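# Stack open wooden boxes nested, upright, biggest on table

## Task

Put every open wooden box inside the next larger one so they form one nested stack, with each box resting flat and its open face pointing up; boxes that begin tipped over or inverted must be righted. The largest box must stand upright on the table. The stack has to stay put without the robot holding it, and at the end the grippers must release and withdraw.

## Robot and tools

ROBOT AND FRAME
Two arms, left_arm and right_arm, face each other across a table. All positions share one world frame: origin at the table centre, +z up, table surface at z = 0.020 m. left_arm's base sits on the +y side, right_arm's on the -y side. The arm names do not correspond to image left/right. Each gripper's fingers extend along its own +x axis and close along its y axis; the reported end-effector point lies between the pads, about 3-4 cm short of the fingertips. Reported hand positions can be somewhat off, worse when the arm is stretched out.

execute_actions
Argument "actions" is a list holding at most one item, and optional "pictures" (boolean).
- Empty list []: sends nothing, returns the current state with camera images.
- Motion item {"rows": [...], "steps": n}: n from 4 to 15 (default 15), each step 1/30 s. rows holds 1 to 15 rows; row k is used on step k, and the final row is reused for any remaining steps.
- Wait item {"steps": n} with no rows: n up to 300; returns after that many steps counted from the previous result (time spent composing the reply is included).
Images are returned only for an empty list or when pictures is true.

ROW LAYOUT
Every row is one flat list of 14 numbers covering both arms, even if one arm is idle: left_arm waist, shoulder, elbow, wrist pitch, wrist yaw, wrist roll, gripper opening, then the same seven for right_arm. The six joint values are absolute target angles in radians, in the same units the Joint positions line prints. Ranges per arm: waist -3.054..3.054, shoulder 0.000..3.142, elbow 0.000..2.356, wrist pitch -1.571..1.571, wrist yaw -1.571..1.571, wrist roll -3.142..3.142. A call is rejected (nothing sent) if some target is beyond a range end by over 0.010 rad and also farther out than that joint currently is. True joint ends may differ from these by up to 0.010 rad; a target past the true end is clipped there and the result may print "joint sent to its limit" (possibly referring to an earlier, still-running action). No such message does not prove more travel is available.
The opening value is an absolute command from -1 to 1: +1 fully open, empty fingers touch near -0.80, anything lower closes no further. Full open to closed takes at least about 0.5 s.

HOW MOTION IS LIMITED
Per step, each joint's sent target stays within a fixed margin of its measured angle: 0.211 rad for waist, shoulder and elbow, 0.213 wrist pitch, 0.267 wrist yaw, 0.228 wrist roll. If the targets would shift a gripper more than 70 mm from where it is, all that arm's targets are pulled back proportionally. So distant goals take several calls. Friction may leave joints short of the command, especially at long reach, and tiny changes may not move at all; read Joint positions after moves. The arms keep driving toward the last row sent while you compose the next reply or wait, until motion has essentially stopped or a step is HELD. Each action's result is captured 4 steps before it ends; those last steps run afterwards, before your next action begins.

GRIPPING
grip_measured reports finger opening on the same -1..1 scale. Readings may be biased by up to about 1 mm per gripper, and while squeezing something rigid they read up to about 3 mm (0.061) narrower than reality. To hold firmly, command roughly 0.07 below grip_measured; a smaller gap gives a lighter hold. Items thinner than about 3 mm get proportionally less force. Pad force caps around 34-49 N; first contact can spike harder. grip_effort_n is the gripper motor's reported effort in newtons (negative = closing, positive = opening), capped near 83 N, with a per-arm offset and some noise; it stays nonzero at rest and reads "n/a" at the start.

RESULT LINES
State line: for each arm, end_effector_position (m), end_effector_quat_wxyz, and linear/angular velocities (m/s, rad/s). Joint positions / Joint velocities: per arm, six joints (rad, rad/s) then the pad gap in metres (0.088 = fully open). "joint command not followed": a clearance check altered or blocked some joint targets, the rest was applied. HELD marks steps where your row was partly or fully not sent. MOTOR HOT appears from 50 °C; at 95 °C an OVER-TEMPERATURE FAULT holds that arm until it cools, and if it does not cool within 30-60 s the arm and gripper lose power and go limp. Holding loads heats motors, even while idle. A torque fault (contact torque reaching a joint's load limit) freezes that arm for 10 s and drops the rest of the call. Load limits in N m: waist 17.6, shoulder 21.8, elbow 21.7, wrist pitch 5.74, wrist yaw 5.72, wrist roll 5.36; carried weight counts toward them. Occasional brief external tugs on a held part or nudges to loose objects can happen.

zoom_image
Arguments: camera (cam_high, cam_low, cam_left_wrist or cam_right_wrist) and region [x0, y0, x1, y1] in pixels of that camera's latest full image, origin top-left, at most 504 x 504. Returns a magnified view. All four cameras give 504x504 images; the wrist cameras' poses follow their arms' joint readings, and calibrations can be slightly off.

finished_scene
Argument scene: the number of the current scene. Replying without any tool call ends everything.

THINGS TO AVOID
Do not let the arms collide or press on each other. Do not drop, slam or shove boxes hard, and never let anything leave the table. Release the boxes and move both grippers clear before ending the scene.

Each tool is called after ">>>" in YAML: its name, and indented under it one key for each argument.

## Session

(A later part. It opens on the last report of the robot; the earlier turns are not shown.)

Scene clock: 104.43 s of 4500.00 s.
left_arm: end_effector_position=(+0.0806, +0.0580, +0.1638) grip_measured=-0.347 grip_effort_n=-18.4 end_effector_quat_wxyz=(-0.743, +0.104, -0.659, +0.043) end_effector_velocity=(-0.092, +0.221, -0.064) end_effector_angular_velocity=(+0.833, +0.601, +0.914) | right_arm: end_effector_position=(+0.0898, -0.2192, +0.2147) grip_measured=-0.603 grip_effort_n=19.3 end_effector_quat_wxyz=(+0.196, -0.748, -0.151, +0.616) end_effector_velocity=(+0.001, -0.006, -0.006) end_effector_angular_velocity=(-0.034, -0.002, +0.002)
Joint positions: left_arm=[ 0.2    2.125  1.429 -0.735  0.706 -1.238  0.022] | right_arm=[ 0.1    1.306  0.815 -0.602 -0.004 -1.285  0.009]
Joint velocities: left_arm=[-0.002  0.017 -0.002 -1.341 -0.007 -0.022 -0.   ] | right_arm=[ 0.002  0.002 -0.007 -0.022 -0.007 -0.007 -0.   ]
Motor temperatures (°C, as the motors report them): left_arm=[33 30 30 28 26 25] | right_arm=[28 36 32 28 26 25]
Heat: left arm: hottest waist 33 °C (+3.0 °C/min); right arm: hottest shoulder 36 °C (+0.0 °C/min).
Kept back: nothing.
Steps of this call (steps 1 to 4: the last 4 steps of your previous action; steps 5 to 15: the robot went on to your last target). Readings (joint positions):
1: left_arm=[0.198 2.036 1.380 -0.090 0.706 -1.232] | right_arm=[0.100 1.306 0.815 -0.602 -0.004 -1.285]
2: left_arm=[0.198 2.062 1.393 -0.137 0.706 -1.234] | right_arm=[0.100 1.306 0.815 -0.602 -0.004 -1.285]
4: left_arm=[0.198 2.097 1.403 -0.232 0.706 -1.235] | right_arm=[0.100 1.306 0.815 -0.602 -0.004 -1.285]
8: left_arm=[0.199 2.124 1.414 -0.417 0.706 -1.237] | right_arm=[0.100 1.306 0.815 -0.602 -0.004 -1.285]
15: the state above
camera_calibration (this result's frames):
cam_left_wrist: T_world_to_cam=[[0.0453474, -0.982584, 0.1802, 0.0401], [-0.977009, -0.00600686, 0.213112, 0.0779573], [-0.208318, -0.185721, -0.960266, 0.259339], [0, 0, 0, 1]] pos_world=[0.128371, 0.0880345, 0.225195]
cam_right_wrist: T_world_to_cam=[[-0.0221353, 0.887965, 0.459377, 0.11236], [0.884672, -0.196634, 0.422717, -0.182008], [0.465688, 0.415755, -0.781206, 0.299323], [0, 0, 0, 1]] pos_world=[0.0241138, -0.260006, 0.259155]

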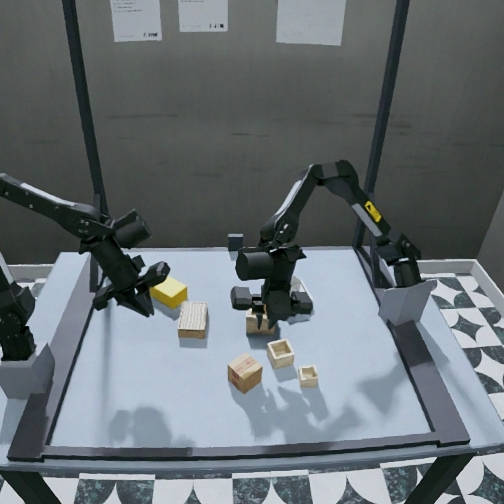

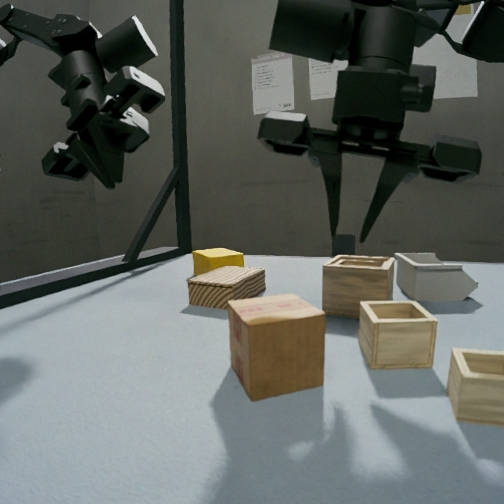

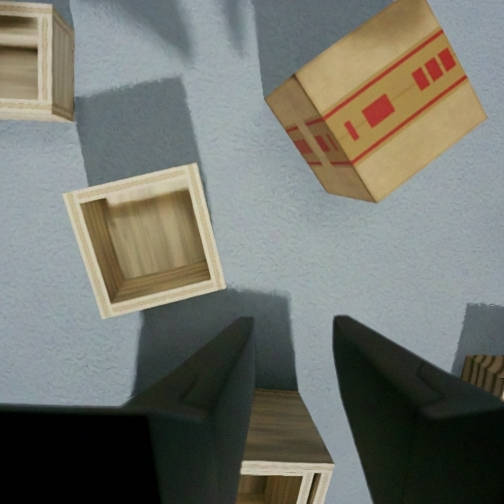

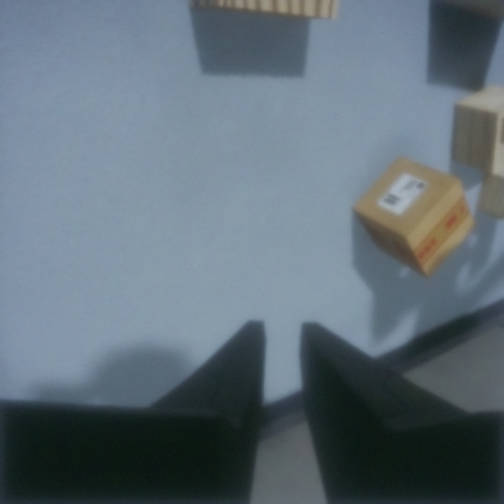

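>>> execute_actions:
  actions: []

Scene clock: 104.50 s of 4500.00 s.
left_arm: end_effector_position=(+0.0739, +0.0729, +0.1600) grip_measured=-0.347 grip_effort_n=-18.4 end_effector_quat_wxyz=(-0.733, +0.104, -0.672, -0.000) end_effector_velocity=(-0.109, +0.214, -0.048) end_effector_angular_velocity=(+0.823, +0.605, +0.883) | right_arm: end_effector_position=(+0.0898, -0.2192, +0.2147) grip_measured=-0.603 grip_effort_n=18.8 end_effector_quat_wxyz=(+0.196, -0.748, -0.151, +0.616) end_effector_velocity=(+0.001, -0.005, -0.002) end_effector_angular_velocity=(-0.023, -0.000, +0.001)
Joint positions: left_arm=[ 0.2    2.127  1.429 -0.826  0.706 -1.238  0.022] | right_arm=[ 0.1    1.306  0.815 -0.602 -0.004 -1.285  0.009]
Joint velocities: left_arm=[-0.007  0.017 -0.002 -1.326  0.007 -0.007  0.   ] | right_arm=[-0.002 -0.002 -0.002 -0.022 -0.007 -0.007 -0.   ]
Motor temperatures (°C, as the motors report them): left_arm=[33 30 30 28 26 25] | right_arm=[28 36 32 28 26 25]
Heat: left arm: hottest waist 33 °C (+3.0 °C/min); right arm: hottest shoulder 36 °C (+0.0 °C/min).
Kept back: nothing.
Steps of this call (steps 1 to 2: the robot went on to your last target). Readings (joint positions):
1: left_arm=[0.200 2.126 1.429 -0.781 0.706 -1.238] | right_arm=[0.100 1.306 0.815 -0.602 -0.004 -1.285]
2: the state above
camera_calibration (this result's frames):
cam_left_wrist: T_world_to_cam=[[0.11145, -0.986356, 0.121168, 0.0605663], [-0.96492, -0.0782411, 0.250614, 0.0706667], [-0.237715, -0.144848, -0.960474, 0.256282], [0, 0, 0, 1]] pos_world=[0.12236, 0.102391, 0.221103]
cam_right_wrist: T_world_to_cam=[[-0.0221353, 0.887965, 0.459377, 0.11236], [0.884672, -0.196634, 0.422717, -0.182008], [0.465688, 0.415755, -0.781206, 0.299323], [0, 0, 0, 1]] pos_world=[0.0241138, -0.260006, 0.259155]

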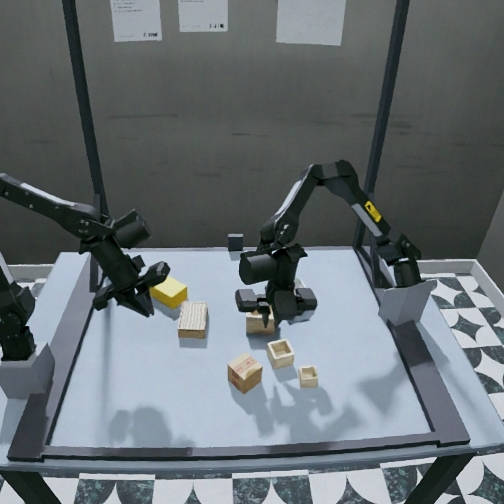

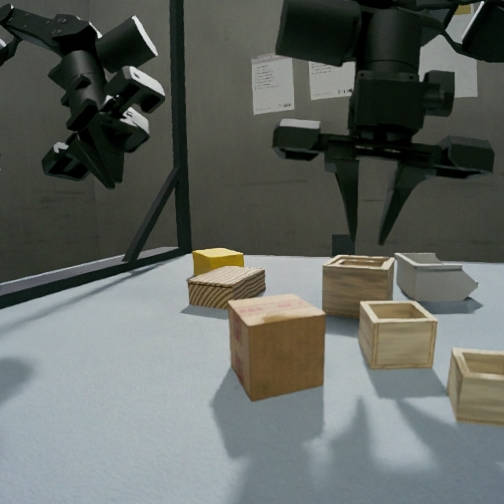

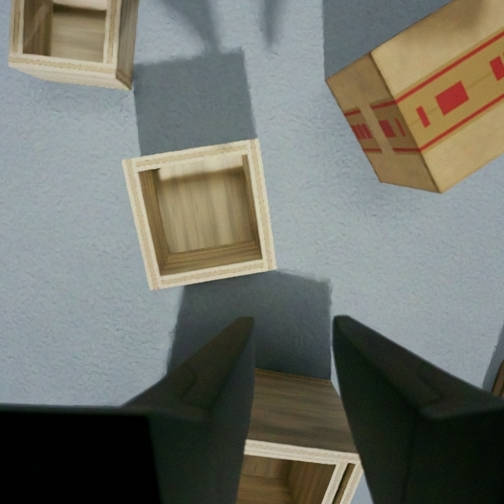

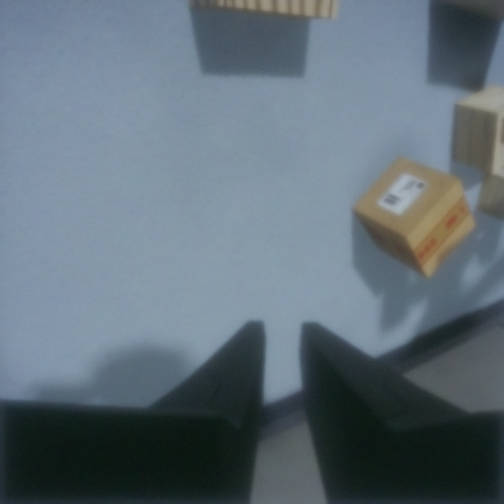

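>>> execute_actions:
  actions: []

Scene clock: 104.53 s of 4500.00 s.
left_arm: end_effector_position=(+0.0700, +0.0802, +0.1587) grip_measured=-0.347 grip_effort_n=-18.8 end_effector_quat_wxyz=(-0.728, +0.103, -0.678, -0.022) end_effector_velocity=(-0.112, +0.213, -0.037) end_effector_angular_velocity=(+0.831, +0.576, +0.888) | right_arm: end_effector_position=(+0.0898, -0.2192, +0.2147) grip_measured=-0.603 grip_effort_n=18.8 end_effector_quat_wxyz=(+0.196, -0.748, -0.151, +0.616) end_effector_velocity=(-0.003, +0.000, -0.000) end_effector_angular_velocity=(-0.002, +0.010, +0.028)
Joint positions: left_arm=[ 0.2    2.127  1.429 -0.872  0.706 -1.238  0.022] | right_arm=[ 0.1    1.306  0.815 -0.602 -0.004 -1.285  0.009]
Joint velocities: left_arm=[-0.002  0.012 -0.002 -1.326 -0.022 -0.007 -0.   ] | right_arm=[-0.002 -0.002 -0.002  0.007 -0.022 -0.022 -0.   ]
Motor temperatures (°C, as the motors report them): left_arm=[33 30 30 28 26 25] | right_arm=[28 36 32 28 26 25]
Heat: left arm: hottest waist 33 °C (+3.0 °C/min); right arm: hottest shoulder 36 °C (+0.0 °C/min).
Kept back: nothing.
Steps of this call (step 1: the robot went on to your last target). Readings (joint positions):
1: the state above
camera_calibration (this result's frames):
cam_left_wrist: T_world_to_cam=[[0.143476, -0.985485, 0.0907447, 0.0708902], [-0.956702, -0.11465, 0.267538, 0.0675422], [-0.253251, -0.125201, -0.959265, 0.254437], [0, 0, 0, 1]] pos_world=[0.118883, 0.109461, 0.219569]
cam_right_wrist: T_world_to_cam=[[-0.0221353, 0.887965, 0.459377, 0.11236], [0.884672, -0.196634, 0.422717, -0.182008], [0.465688, 0.415755, -0.781206, 0.299323], [0, 0, 0, 1]] pos_world=[0.0241138, -0.260006, 0.259155]

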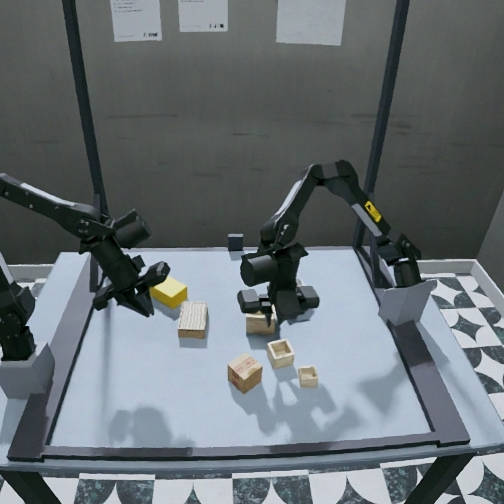

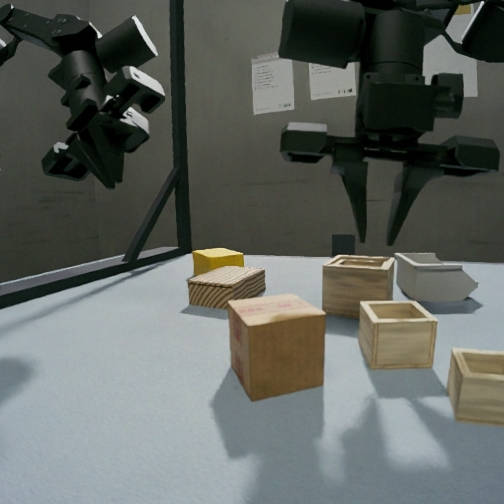

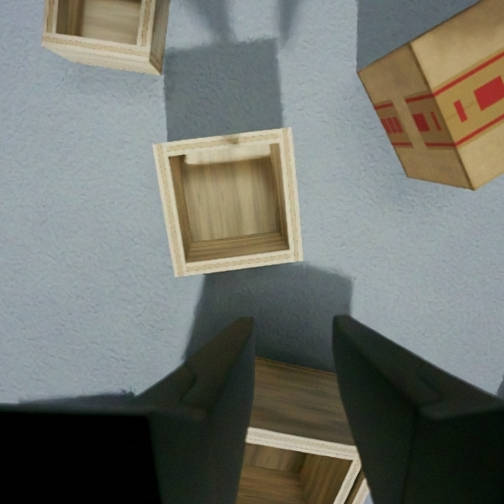

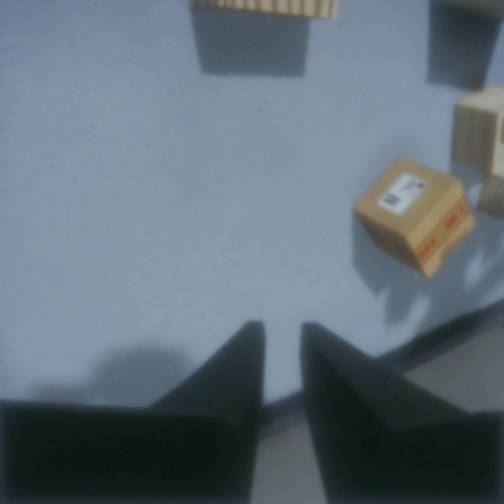

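>>> execute_actions:
  actions:
    - {"steps":10}
  pictures: true

Scene clock: 104.87 s of 4500.00 s.
left_arm: end_effector_position=(+0.0541, +0.1057, +0.1563) grip_measured=-0.347 grip_effort_n=-18.8 end_effector_quat_wxyz=(-0.704, +0.102, -0.695, -0.100) end_effector_velocity=(-0.010, +0.018, +0.002) end_effector_angular_velocity=(+0.075, +0.028, +0.064) | right_arm: end_effector_position=(+0.0898, -0.2192, +0.2147) grip_measured=-0.603 grip_effort_n=18.4 end_effector_quat_wxyz=(+0.196, -0.748, -0.151, +0.616) end_effector_velocity=(-0.000, -0.001, +0.000) end_effector_angular_velocity=(+0.004, +0.004, +0.009)
Joint positions: left_arm=[ 0.2    2.128  1.429 -1.037  0.706 -1.238  0.022] | right_arm=[ 0.1    1.306  0.815 -0.602 -0.004 -1.285  0.009]
Joint velocities: left_arm=[ 0.002 -0.007 -0.002 -0.11  -0.022  0.007 -0.   ] | right_arm=[-0.002 -0.007 -0.007  0.007 -0.007 -0.007 -0.   ]
Motor temperatures (°C, as the motors report them): left_arm=[33 30 30 28 26 25] | right_arm=[28 36 32 28 26 25]
Heat: left arm: hottest waist 33 °C (+3.0 °C/min); right arm: hottest shoulder 36 °C (+0.0 °C/min).
Kept back: nothing.
Steps of this call (steps 1 to 10: the robot went on to your last target). Readings (joint positions):
1: left_arm=[0.200 2.127 1.429 -0.915 0.706 -1.238] | right_arm=[0.100 1.306 0.815 -0.602 -0.004 -1.285]
2: left_arm=[0.200 2.127 1.429 -0.949 0.706 -1.238] | right_arm=[0.100 1.306 0.815 -0.602 -0.004 -1.285]
4: left_arm=[0.200 2.128 1.429 -0.990 0.706 -1.238] | right_arm=[0.100 1.306 0.815 -0.602 -0.004 -1.285]
8: left_arm=[0.200 2.128 1.429 -1.029 0.706 -1.238] | right_arm=[0.100 1.306 0.815 -0.602 -0.004 -1.285]
10: the state above
camera_calibration (this result's frames):
cam_left_wrist: T_world_to_cam=[[0.252875, -0.967223, -0.023082, 0.108403], [-0.915331, -0.2469, 0.318135, 0.0597062], [-0.313407, -0.0593209, -0.947764, 0.245824], [0, 0, 0, 1]] pos_world=[0.104281, 0.134174, 0.216491]
cam_right_wrist: T_world_to_cam=[[-0.0221353, 0.887965, 0.459377, 0.11236], [0.884672, -0.196634, 0.422717, -0.182008], [0.465688, 0.415755, -0.781206, 0.299323], [0, 0, 0, 1]] pos_world=[0.0241138, -0.260006, 0.259155]

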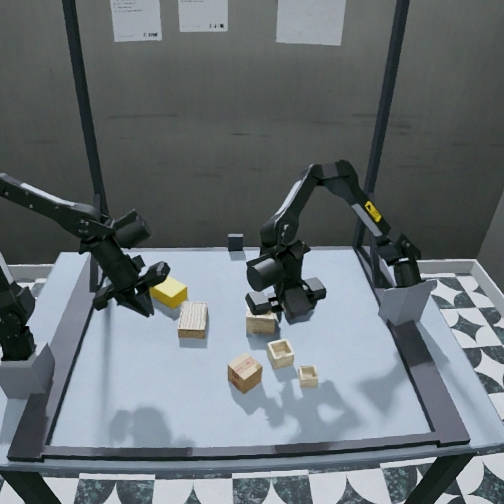

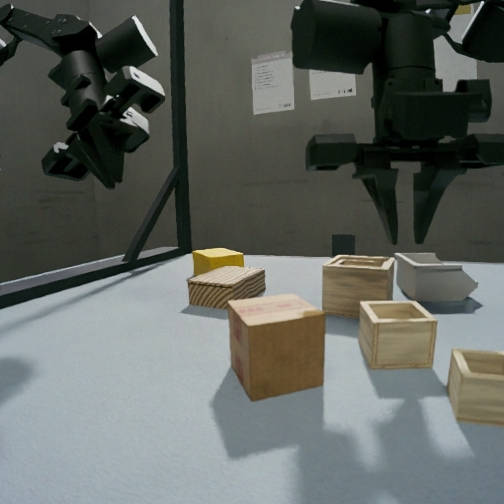

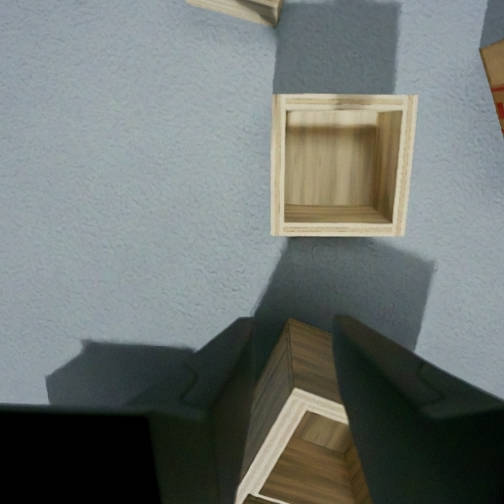

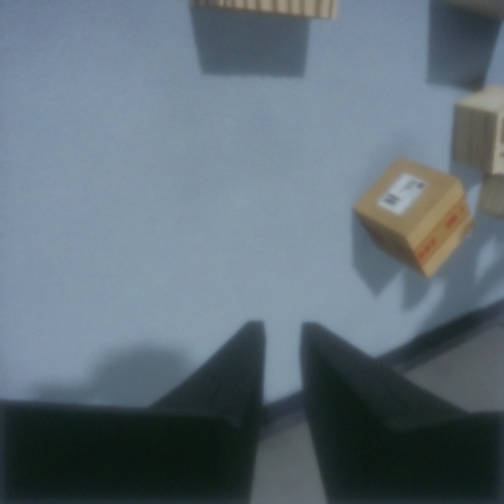

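>>> execute_actions:
  actions:
    - {"rows":[[0.24,2.16,1.425,-1.03,0.70,-1.21,-0.35,0.1,1.3,0.8,-0.6,0,-1.285,-0.6],[0.24,2.16,1.425,-1.03,0.70,-1.21,-0.35,0.1,1.3,0.8,-0.6,0,-1.285,-0.6],[0.24,2.16,1.425,-1.03,0.70,-1.21,-0.35,0.1,1.3,0.8,-0.6,0,-1.285,-0.6],[0.277,2.20,1.418,-1.027,0.70,-1.18,-0.35,0.1,1.3,0.8,-0.6,0,-1.285,-0.6],[0.277,2.20,1.418,-1.027,0.70,-1.18,-0.35,0.1,1.3,0.8,-0.6,0,-1.285,-0.6],[0.277,2.20,1.418,-1.027,0.70,-1.18,-0.35,0.1,1.3,0.8,-0.6,0,-1.285,-0.6],[0.277,2.20,1.418,-1.027,0.70,-1.18,-0.35,0.1,1.3,0.8,-0.6,0,-1.285,-0.6],[0.277,2.20,1.418,-1.027,0.70,-1.18,-0.35,0.1,1.3,0.8,-0.6,0,-1.285,-0.6],[0.215,2.235,1.35,-0.87,0.712,-1.28,-0.35,0.1,1.3,0.8,-0.6,0,-1.285,-0.6]],"steps":15}

>>> execute_actions:
  actions:
    - {"steps":12}
  pictures: true

Scene clock: 106.33 s of 4500.00 s.
left_arm: end_effector_position=(+0.0892, +0.1186, +0.1458) grip_measured=-0.347 grip_effort_n=-18.4 end_effector_quat_wxyz=(-0.704, +0.127, -0.691, -0.107) end_effector_velocity=(+0.026, +0.005, -0.175) end_effector_angular_velocity=(+0.094, +0.006, +0.062) | right_arm: end_effector_position=(+0.0898, -0.2192, +0.2147) grip_measured=-0.603 grip_effort_n=18.8 end_effector_quat_wxyz=(+0.196, -0.748, -0.151, +0.616) end_effector_velocity=(-0.005, +0.001, +0.001) end_effector_angular_velocity=(+0.004, +0.017, +0.021)
Joint positions: left_arm=[ 0.256  2.197  1.394 -0.948  0.703 -1.232  0.022] | right_arm=[ 0.1    1.306  0.815 -0.602 -0.004 -1.285  0.009]
Joint velocities: left_arm=[-0.271  0.237 -0.261  0.623 -0.007 -0.344 -0.   ] | right_arm=[ 0.002 -0.002  0.002  0.007 -0.022 -0.007 -0.   ]
Motor temperatures (°C, as the motors report them): left_arm=[33 30 30 27 26 25] | right_arm=[28 36 32 28 26 25]
Heat: left arm: hottest waist 33 °C (+3.0 °C/min); right arm: hottest shoulder 36 °C (+0.0 °C/min).
Steps of this call (steps 1 to 30: the robot went on to your last target; steps 31 to 33: nothing new was sent; steps 34 to 44: the first 11 steps of this action). Readings (joint positions):
34: left_arm=[0.201 2.130 1.429 -1.048 0.706 -1.237] | right_arm=[0.100 1.306 0.815 -0.602 -0.004 -1.285]
35: left_arm=[0.205 2.132 1.429 -1.046 0.706 -1.232] | right_arm=[0.100 1.306 0.815 -0.602 -0.004 -1.285]
37: left_arm=[0.218 2.142 1.429 -1.039 0.706 -1.221] | right_arm=[0.100 1.306 0.815 -0.602 -0.004 -1.285]
41: left_arm=[0.260 2.177 1.426 -1.032 0.704 -1.195] | right_arm=[0.100 1.306 0.815 -0.602 -0.004 -1.285]
44: the state above

Scene clock: 106.73 s of 4500.00 s.
left_arm: end_effector_position=(+0.0878, +0.1206, +0.1208) grip_measured=-0.347 grip_effort_n=-18.4 end_effector_quat_wxyz=(-0.700, +0.121, -0.694, -0.116) end_effector_velocity=(+0.004, +0.004, -0.002) end_effector_angular_velocity=(+0.007, -0.022, +0.005) | right_arm: end_effector_position=(+0.0898, -0.2192, +0.2147) grip_measured=-0.603 grip_effort_n=19.3 end_effector_quat_wxyz=(+0.196, -0.748, -0.151, +0.616) end_effector_velocity=(+0.000, -0.002, -0.001) end_effector_angular_velocity=(-0.012, -0.005, +0.017)
Joint positions: left_arm=[ 0.212  2.226  1.356 -0.875  0.708 -1.275  0.022] | right_arm=[ 0.1    1.306  0.815 -0.602 -0.004 -1.285  0.009]
Joint velocities: left_arm=[ 0.002 -0.002 -0.017  0.022 -0.022 -0.007 -0.   ] | right_arm=[-0.002 -0.002 -0.002 -0.007 -0.007 -0.022 -0.   ]
Motor temperatures (°C, as the motors report them): left_arm=[34 30 30 27 26 25] | right_arm=[28 36 32 28 26 25]
Heat: left arm: hottest waist 34 °C (+4.0 °C/min); right arm: hottest shoulder 36 °C (+0.0 °C/min).
Kept back: nothing.
Steps of this call (steps 1 to 4: the last 4 steps of your previous action; steps 5 to 12: the robot went on to your last target). Readings (joint positions):
1: left_arm=[0.246 2.205 1.385 -0.930 0.703 -1.243] | right_arm=[0.100 1.306 0.815 -0.602 -0.004 -1.285]
2: left_arm=[0.236 2.212 1.376 -0.918 0.704 -1.251] | right_arm=[0.100 1.306 0.815 -0.602 -0.004 -1.285]
4: left_arm=[0.219 2.222 1.364 -0.900 0.706 -1.262] | right_arm=[0.100 1.306 0.815 -0.602 -0.004 -1.285]
8: left_arm=[0.212 2.226 1.357 -0.881 0.708 -1.272] | right_arm=[0.100 1.306 0.815 -0.602 -0.004 -1.285]
12: the state above
camera_calibration (this result's frames):
cam_left_wrist: T_world_to_cam=[[0.302276, -0.953005, -0.0202558, 0.107146], [-0.900435, -0.292446, 0.322012, 0.109246], [-0.312803, -0.0790975, -0.946519, 0.225803], [0, 0, 0, 1]] pos_world=[0.136613, 0.151919, 0.180719]
cam_right_wrist: T_world_to_cam=[[-0.0221353, 0.887965, 0.459377, 0.11236], [0.884672, -0.196634, 0.422717, -0.182008], [0.465688, 0.415755, -0.781206, 0.299323], [0, 0, 0, 1]] pos_world=[0.0241138, -0.260006, 0.259155]

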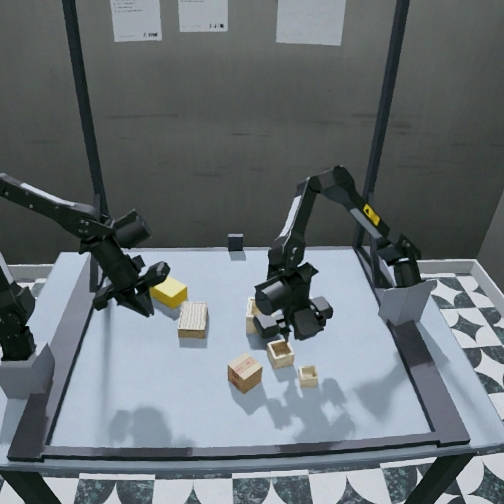

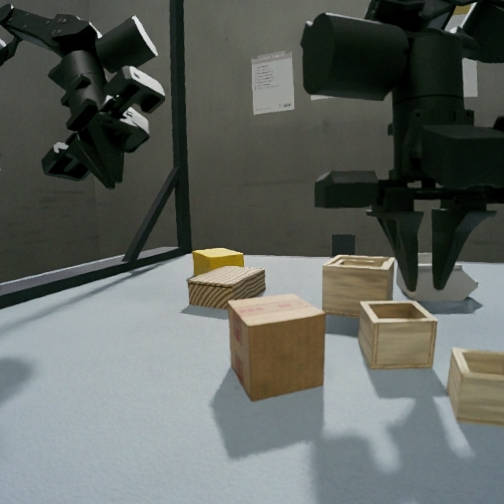

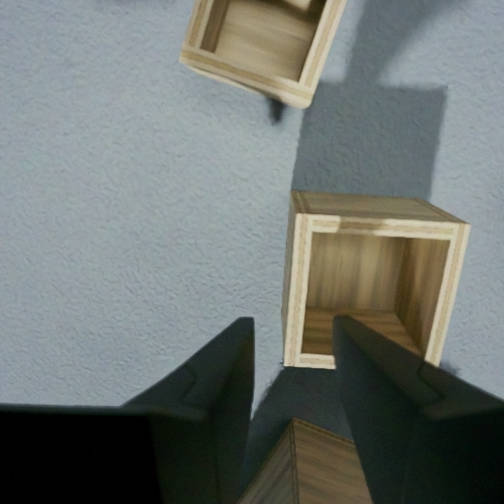

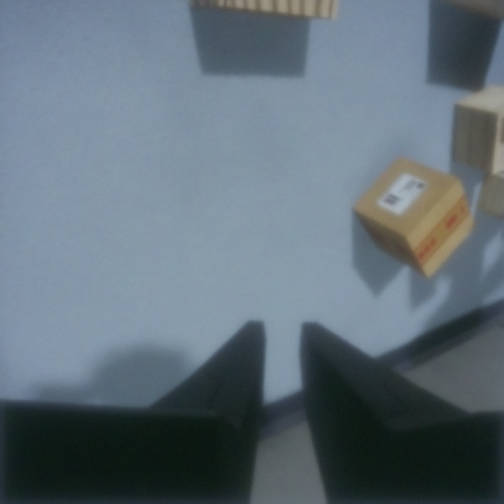

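>>> execute_actions:
  actions:
    - {"rows":[[0.185,2.25,1.32,-0.8,0.718,-1.33,-0.35,0.1,1.3,0.8,-0.6,0,-1.285,-0.6],[0.185,2.25,1.32,-0.8,0.718,-1.33,-0.35,0.1,1.3,0.8,-0.6,0,-1.285,-0.6],[0.185,2.25,1.32,-0.8,0.718,-1.33,-0.35,0.1,1.3,0.8,-0.6,0,-1.285,-0.6],[0.185,2.25,1.32,-0.8,0.718,-1.33,-0.35,0.1,1.3,0.8,-0.6,0,-1.285,-0.6],[0.185,2.25,1.32,-0.8,0.718,-1.33,-0.35,0.1,1.3,0.8,-0.6,0,-1.285,-0.6],[0.185,2.25,1.32,-0.8,0.718,-1.33,-0.35,0.1,1.3,0.8,-0.6,0,-1.285,-0.6],[0.185,2.25,1.32,-0.8,0.718,-1.33,-0.35,0.1,1.3,0.8,-0.6,0,-1.285,-0.6]],"steps":15}
  pictures: true

Scene clock: 107.53 s of 4500.00 s.
left_arm: end_effector_position=(+0.0878, +0.1208, +0.1050) grip_measured=-0.347 grip_effort_n=-18.4 end_effector_quat_wxyz=(-0.699, +0.126, -0.693, -0.121) end_effector_velocity=(+0.003, -0.008, -0.000) end_effector_angular_velocity=(-0.035, -0.015, +0.001) | right_arm: end_effector_position=(+0.0898, -0.2192, +0.2147) grip_measured=-0.603 grip_effort_n=19.8 end_effector_quat_wxyz=(+0.196, -0.748, -0.151, +0.616) end_effector_velocity=(+0.002, +0.001, -0.000) end_effector_angular_velocity=(+0.006, -0.003, -0.011)
Joint positions: left_arm=[ 0.184  2.241  1.326 -0.806  0.714 -1.324  0.022] | right_arm=[ 0.1    1.306  0.815 -0.602 -0.004 -1.285  0.009]
Joint velocities: left_arm=[-0.002 -0.002 -0.002  0.051  0.007 -0.037 -0.   ] | right_arm=[-0.002  0.002 -0.002  0.007  0.007  0.007 -0.   ]
Motor temperatures (°C, as the motors report them): left_arm=[34 30 30 27 26 25] | right_arm=[28 36 32 28 26 25]
Heat: left arm: hottest waist 34 °C (+4.0 °C/min); right arm: hottest shoulder 36 °C (+0.0 °C/min).
Steps of this call (steps 1 to 13: the robot went on to your last target; steps 14 to 24: the first 11 steps of this action). Readings (joint positions):
14: left_arm=[0.212 2.227 1.352 -0.865 0.709 -1.283] | right_arm=[0.100 1.306 0.815 -0.602 -0.004 -1.285]
15: left_arm=[0.209 2.227 1.347 -0.847 0.710 -1.294] | right_arm=[0.100 1.306 0.815 -0.602 -0.004 -1.285]
17: left_arm=[0.200 2.231 1.339 -0.827 0.712 -1.308] | right_arm=[0.100 1.306 0.815 -0.602 -0.004 -1.285]
21: left_arm=[0.186 2.240 1.327 -0.811 0.713 -1.321] | right_arm=[0.100 1.306 0.815 -0.602 -0.004 -1.285]
24: the state above
camera_calibration (this result's frames):
cam_left_wrist: T_world_to_cam=[[0.314478, -0.949061, -0.0196624, 0.105418], [-0.896386, -0.303712, 0.32288, 0.115271], [-0.312405, -0.0839134, -0.946236, 0.211353], [0, 0, 0, 1]] pos_world=[0.136203, 0.152793, 0.164844]
cam_right_wrist: T_world_to_cam=[[-0.0221353, 0.887965, 0.459377, 0.11236], [0.884672, -0.196634, 0.422717, -0.182008], [0.465688, 0.415755, -0.781206, 0.299323], [0, 0, 0, 1]] pos_world=[0.0241138, -0.260006, 0.259155]

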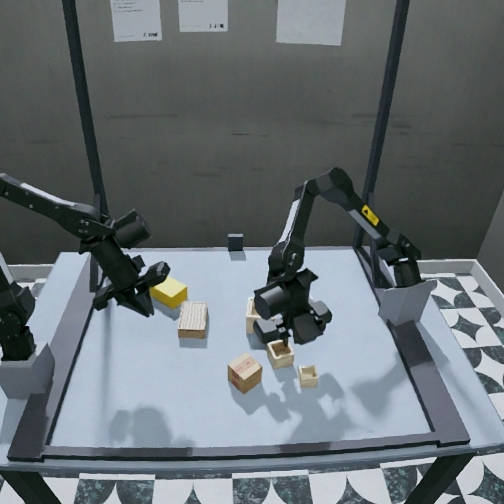

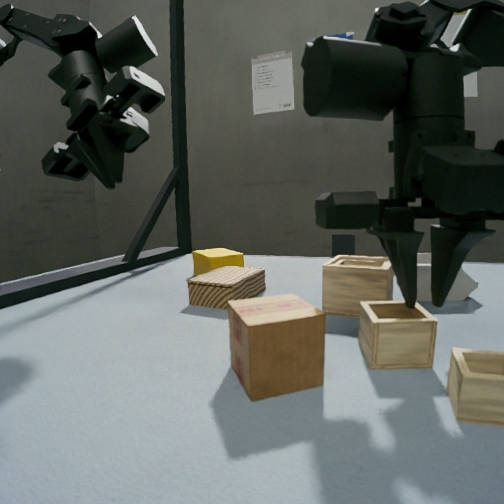

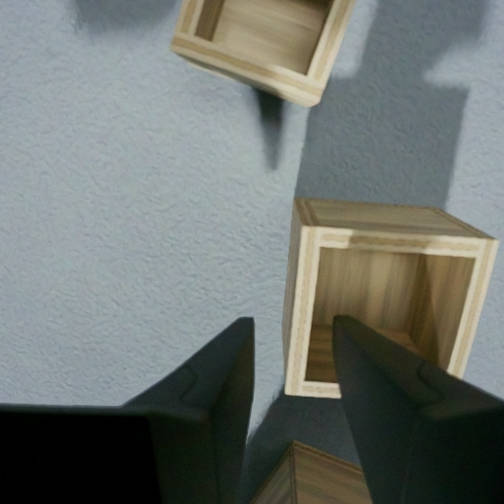

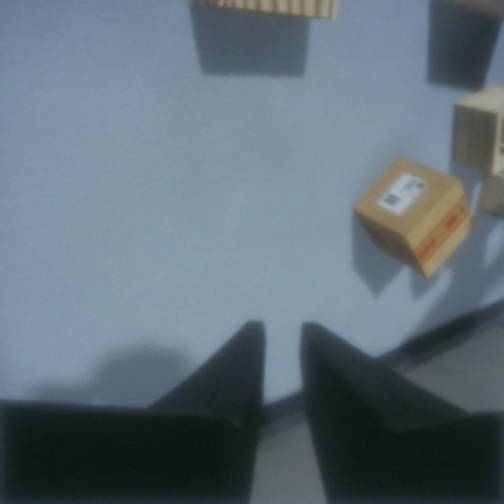

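>>> execute_actions:
  actions:
    - {"rows":[[0.165,2.265,1.3,-0.76,0.722,-1.36,-0.35,0.1,1.3,0.8,-0.6,0,-1.285,-0.6],[0.165,2.265,1.3,-0.76,0.722,-1.36,-0.35,0.1,1.3,0.8,-0.6,0,-1.285,-0.6],[0.165,2.265,1.3,-0.76,0.722,-1.36,-0.35,0.1,1.3,0.8,-0.6,0,-1.285,-0.6],[0.165,2.265,1.3,-0.76,0.722,-1.36,-0.35,0.1,1.3,0.8,-0.6,0,-1.285,-0.6],[0.155,2.28,1.29,-0.73,0.725,-1.38,-0.35,0.1,1.3,0.8,-0.6,0,-1.285,-0.6]],"steps":15}

>>> execute_actions:
  actions:
    - {"rows":[[0.155,2.28,1.29,-0.73,0.725,-1.38,-0.9,0.1,1.3,0.8,-0.6,0,-1.285,-0.6]],"steps":15}
  pictures: true

Scene clock: 108.13 s of 4500.00 s.
left_arm: end_effector_position=(+0.0882, +0.1241, +0.0859) grip_measured=-0.347 grip_effort_n=-18.4 end_effector_quat_wxyz=(-0.696, +0.130, -0.694, -0.132) end_effector_velocity=(-0.000, +0.004, -0.015) end_effector_angular_velocity=(+0.000, +0.023, +0.040) | right_arm: end_effector_position=(+0.0898, -0.2192, +0.2147) grip_measured=-0.603 grip_effort_n=19.3 end_effector_quat_wxyz=(+0.196, -0.748, -0.151, +0.616) end_effector_velocity=(+0.001, -0.003, -0.002) end_effector_angular_velocity=(-0.014, +0.001, +0.003)
Joint positions: left_arm=[ 0.155  2.268  1.296 -0.74   0.72  -1.372  0.022] | right_arm=[ 0.1    1.306  0.815 -0.602 -0.004 -1.285  0.009]
Joint velocities: left_arm=[-0.017  0.027 -0.027  0.051  0.022 -0.051  0.   ] | right_arm=[-0.002 -0.002 -0.007 -0.007 -0.007 -0.007  0.   ]
Motor temperatures (°C, as the motors report them): left_arm=[34 30 30 27 26 25] | right_arm=[28 36 32 28 26 25]
Heat: left arm: hottest waist 34 °C (+4.1 °C/min); right arm: hottest shoulder 36 °C (+0.0 °C/min).
Steps of this call (steps 1 to 4: the last 4 steps of your previous action; steps 5 to 7: the robot went on to your last target; steps 8 to 18: the first 11 steps of this action). Readings (joint positions):
8: left_arm=[0.184 2.241 1.323 -0.798 0.714 -1.330] | right_arm=[0.100 1.306 0.815 -0.602 -0.004 -1.285]
9: left_arm=[0.182 2.243 1.320 -0.788 0.715 -1.337] | right_arm=[0.100 1.306 0.815 -0.602 -0.004 -1.285]
11: left_arm=[0.175 2.247 1.315 -0.777 0.717 -1.345] | right_arm=[0.100 1.306 0.815 -0.602 -0.004 -1.285]
15: left_arm=[0.160 2.262 1.302 -0.748 0.719 -1.366] | right_arm=[0.100 1.306 0.815 -0.602 -0.004 -1.285]
18: the state above

Scene clock: 108.63 s of 4500.00 s.
left_arm: end_effector_position=(+0.0890, +0.1229, +0.0858) grip_measured=-0.732 grip_effort_n=-83.5 end_effector_quat_wxyz=(-0.695, +0.132, -0.695, -0.129) end_effector_velocity=(+0.001, +0.001, +0.000) end_effector_angular_velocity=(+0.015, -0.017, +0.007) | right_arm: end_effector_position=(+0.0898, -0.2192, +0.2147) grip_measured=-0.603 grip_effort_n=18.8 end_effector_quat_wxyz=(+0.196, -0.748, -0.151, +0.616) end_effector_velocity=(+0.001, +0.001, -0.000) end_effector_angular_velocity=(+0.004, +0.010, -0.010)
Joint positions: left_arm=[ 0.156  2.269  1.295 -0.731  0.723 -1.377  0.003] | right_arm=[ 0.1    1.306  0.815 -0.602 -0.004 -1.285  0.009]
Joint velocities: left_arm=[-0.002 -0.002  0.002 -0.007 -0.022 -0.007 -0.   ] | right_arm=[-0.007  0.002 -0.002  0.007 -0.007  0.007 -0.   ]
Motor temperatures (°C, as the motors report them): left_arm=[34 30 30 27 26 25] | right_arm=[28 35 32 28 26 25]
Heat: left arm: hottest waist 34 °C (+4.0 °C/min); right arm: hottest shoulder 35 °C (-1.0 °C/min).
Steps of this call (steps 1 to 4: the last 4 steps of your previous action; steps 5 to 15: the first 11 steps of this action). Readings (joint positions):
5: left_arm=[0.155 2.269 1.295 -0.734 0.721 -1.376] | right_arm=[0.100 1.306 0.815 -0.602 -0.004 -1.285]
6: left_arm=[0.155 2.269 1.295 -0.733 0.721 -1.376] | right_arm=[0.100 1.306 0.815 -0.602 -0.004 -1.285]
8: left_arm=[0.155 2.269 1.295 -0.732 0.721 -1.376] | right_arm=[0.100 1.306 0.815 -0.602 -0.004 -1.285]
12: left_arm=[0.156 2.269 1.295 -0.731 0.723 -1.377] | right_arm=[0.100 1.306 0.815 -0.602 -0.004 -1.285]
15: the state above
camera_calibration (this result's frames):
cam_left_wrist: T_world_to_cam=[[0.334312, -0.942155, -0.0240561, 0.104414], [-0.887123, -0.323197, 0.329478, 0.124215], [-0.318195, -0.0888078, -0.943857, 0.194618], [0, 0, 0, 1]] pos_world=[0.137214, 0.155804, 0.145277]
cam_right_wrist: T_world_to_cam=[[-0.0221353, 0.887965, 0.459377, 0.11236], [0.884672, -0.196634, 0.422717, -0.182008], [0.465688, 0.415755, -0.781206, 0.299323], [0, 0, 0, 1]] pos_world=[0.0241138, -0.260006, 0.259155]

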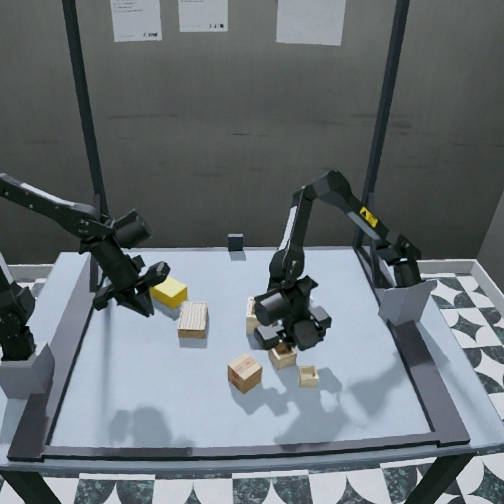

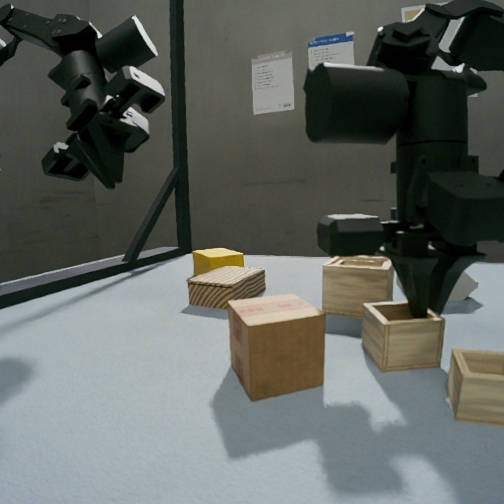

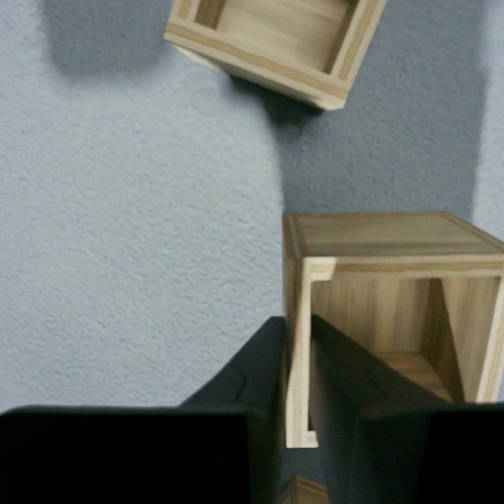

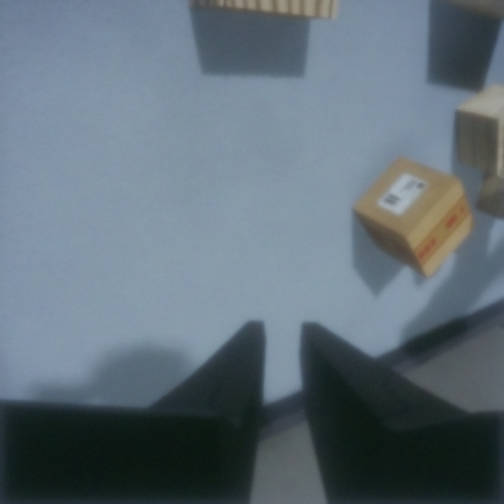

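>>> execute_actions:
  actions:
    - {"rows":[[0.185,2.25,1.32,-0.8,0.718,-1.33,-0.9,0.1,1.3,0.8,-0.6,0,-1.285,-0.6],[0.185,2.25,1.32,-0.8,0.718,-1.33,-0.9,0.1,1.3,0.8,-0.6,0,-1.285,-0.6],[0.185,2.25,1.32,-0.8,0.718,-1.33,-0.9,0.1,1.3,0.8,-0.6,0,-1.285,-0.6],[0.215,2.235,1.35,-0.87,0.712,-1.28,-0.9,0.1,1.3,0.8,-0.6,0,-1.285,-0.6],[0.215,2.235,1.35,-0.87,0.712,-1.28,-0.9,0.1,1.3,0.8,-0.6,0,-1.285,-0.6],[0.215,2.235,1.35,-0.87,0.712,-1.28,-0.9,0.1,1.3,0.8,-0.6,0,-1.285,-0.6],[0.277,2.205,1.418,-1.027,0.70,-1.2,-0.9,0.1,1.3,0.8,-0.6,0,-1.285,-0.6],[0.277,2.205,1.418,-1.027,0.70,-1.2,-0.9,0.1,1.3,0.8,-0.6,0,-1.285,-0.6],[0.277,2.205,1.418,-1.027,0.70,-1.2,-0.9,0.1,1.3,0.8,-0.6,0,-1.285,-0.6],[0.277,2.205,1.418,-1.027,0.70,-1.2,-0.9,0.1,1.3,0.8,-0.6,0,-1.285,-0.6],[0.322,2.18,1.50,-1.16,0.70,-1.12,-0.9,0.1,1.3,0.8,-0.6,0,-1.285,-0.6]],"steps":15}

>>> execute_actions:
  actions:
    - {"steps":12}
  pictures: true

Scene clock: 109.57 s of 4500.00 s.
left_arm: end_effector_position=(+0.0893, +0.1291, +0.1348) grip_measured=-0.732 grip_effort_n=-83.5 end_effector_quat_wxyz=(-0.690, +0.123, -0.700, -0.136) end_effector_velocity=(-0.055, -0.026, +0.315) end_effector_angular_velocity=(+0.056, +0.113, -0.208) | right_arm: end_effector_position=(+0.0898, -0.2192, +0.2147) grip_measured=-0.603 grip_effort_n=19.3 end_effector_quat_wxyz=(+0.196, -0.748, -0.151, +0.616) end_effector_velocity=(+0.001, -0.005, -0.002) end_effector_angular_velocity=(-0.023, -0.000, +0.001)
Joint positions: left_arm=[ 0.252  2.233  1.392 -0.98   0.707 -1.226  0.003] | right_arm=[ 0.1    1.306  0.815 -0.602 -0.004 -1.285  0.009]
Joint velocities: left_arm=[ 0.442 -0.252  0.789 -1.56  -0.066  0.872 -0.   ] | right_arm=[-0.002 -0.002 -0.002 -0.022 -0.007 -0.007 -0.   ]
Motor temperatures (°C, as the motors report them): left_arm=[34 30 30 27 26 25] | right_arm=[28 35 32 28 26 25]
Heat: left arm: hottest waist 34 °C (+4.0 °C/min); right arm: hottest shoulder 35 °C (-1.0 °C/min).
Steps of this call (steps 1 to 4: the last 4 steps of your previous action; steps 5 to 15: the robot went on to your last target; steps 16 to 17: nothing new was sent; steps 18 to 28: the first 11 steps of this action). Readings (joint positions):
18: left_arm=[0.157 2.269 1.297 -0.735 0.723 -1.374] | right_arm=[0.100 1.306 0.815 -0.602 -0.004 -1.285]
19: left_arm=[0.159 2.269 1.300 -0.751 0.723 -1.365] | right_arm=[0.100 1.306 0.815 -0.602 -0.004 -1.285]
21: left_arm=[0.167 2.269 1.306 -0.781 0.723 -1.346] | right_arm=[0.100 1.306 0.815 -0.602 -0.004 -1.285]
25: left_arm=[0.205 2.259 1.347 -0.894 0.714 -1.277] | right_arm=[0.100 1.306 0.815 -0.602 -0.004 -1.285]
28: the state above

Scene clock: 109.97 s of 4500.00 s.
left_arm: end_effector_position=(+0.0830, +0.1241, +0.1801) grip_measured=-0.732 grip_effort_n=-83.5 end_effector_quat_wxyz=(-0.692, +0.120, -0.702, -0.118) end_effector_velocity=(-0.005, +0.006, +0.001) end_effector_angular_velocity=(+0.039, +0.007, -0.012) | right_arm: end_effector_position=(+0.0898, -0.2192, +0.2147) grip_measured=-0.603 grip_effort_n=18.8 end_effector_quat_wxyz=(+0.196, -0.748, -0.151, +0.616) end_effector_velocity=(-0.002, +0.004, +0.003) end_effector_angular_velocity=(+0.026, +0.014, +0.002)
Joint positions: left_arm=[ 0.316  2.188  1.488 -1.152  0.703 -1.127  0.003] | right_arm=[ 0.1    1.306  0.815 -0.602 -0.004 -1.285  0.009]
Joint velocities: left_arm=[-0.002 -0.002  0.007 -0.051 -0.022  0.037 -0.   ] | right_arm=[-0.002 -0.007 -0.002  0.022 -0.007  0.007 -0.   ]
Motor temperatures (°C, as the motors report them): left_arm=[34 30 30 27 26 25] | right_arm=[28 35 32 28 26 25]
Heat: left arm: hottest waist 34 °C (+4.0 °C/min); right arm: hottest shoulder 35 °C (-1.0 °C/min).
Kept back: nothing.
Steps of this call (steps 1 to 4: the last 4 steps of your previous action; steps 5 to 12: the robot went on to your last target). Readings (joint positions):
1: left_arm=[0.267 2.227 1.416 -1.027 0.707 -1.201] | right_arm=[0.100 1.306 0.815 -0.602 -0.004 -1.285]
2: left_arm=[0.281 2.219 1.435 -1.059 0.706 -1.182] | right_arm=[0.100 1.306 0.815 -0.602 -0.004 -1.285]
4: left_arm=[0.303 2.202 1.464 -1.099 0.706 -1.157] | right_arm=[0.100 1.306 0.815 -0.602 -0.004 -1.285]
8: left_arm=[0.316 2.188 1.487 -1.138 0.705 -1.134] | right_arm=[0.100 1.306 0.815 -0.602 -0.004 -1.285]
12: the state above
camera_calibration (this result's frames):
cam_left_wrist: T_world_to_cam=[[0.301308, -0.953116, -0.0279763, 0.114548], [-0.892302, -0.292184, 0.344131, 0.0821072], [-0.336171, -0.078726, -0.938505, 0.281126], [0, 0, 0, 1]] pos_world=[0.133257, 0.1553, 0.238787]
cam_right_wrist: T_world_to_cam=[[-0.0221353, 0.887965, 0.459377, 0.11236], [0.884672, -0.196634, 0.422717, -0.182008], [0.465688, 0.415755, -0.781206, 0.299323], [0, 0, 0, 1]] pos_world=[0.0241138, -0.260006, 0.259155]

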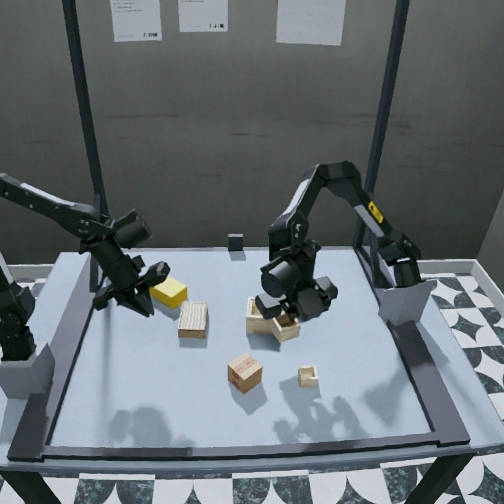

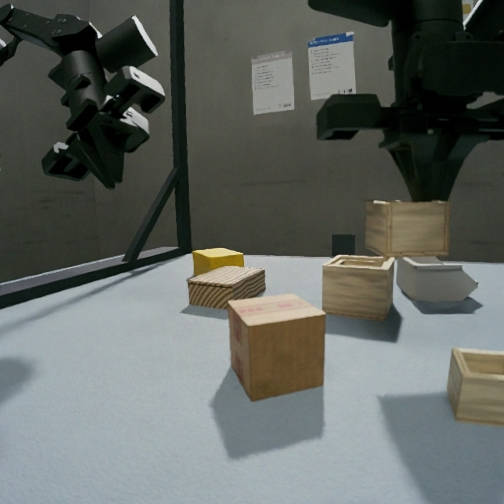

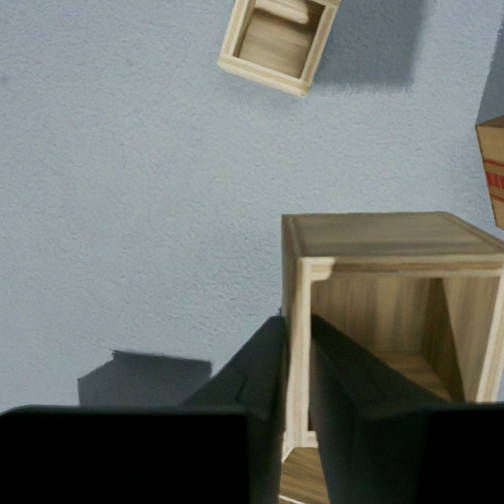

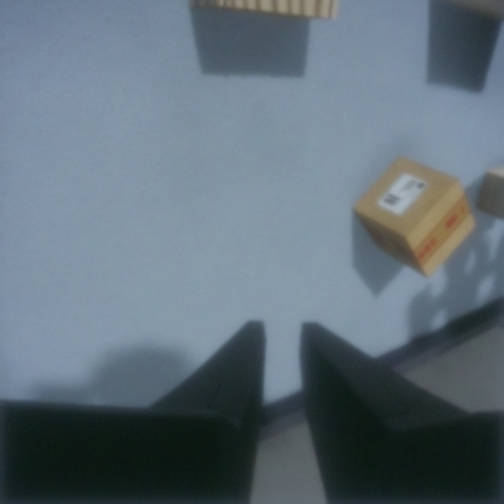

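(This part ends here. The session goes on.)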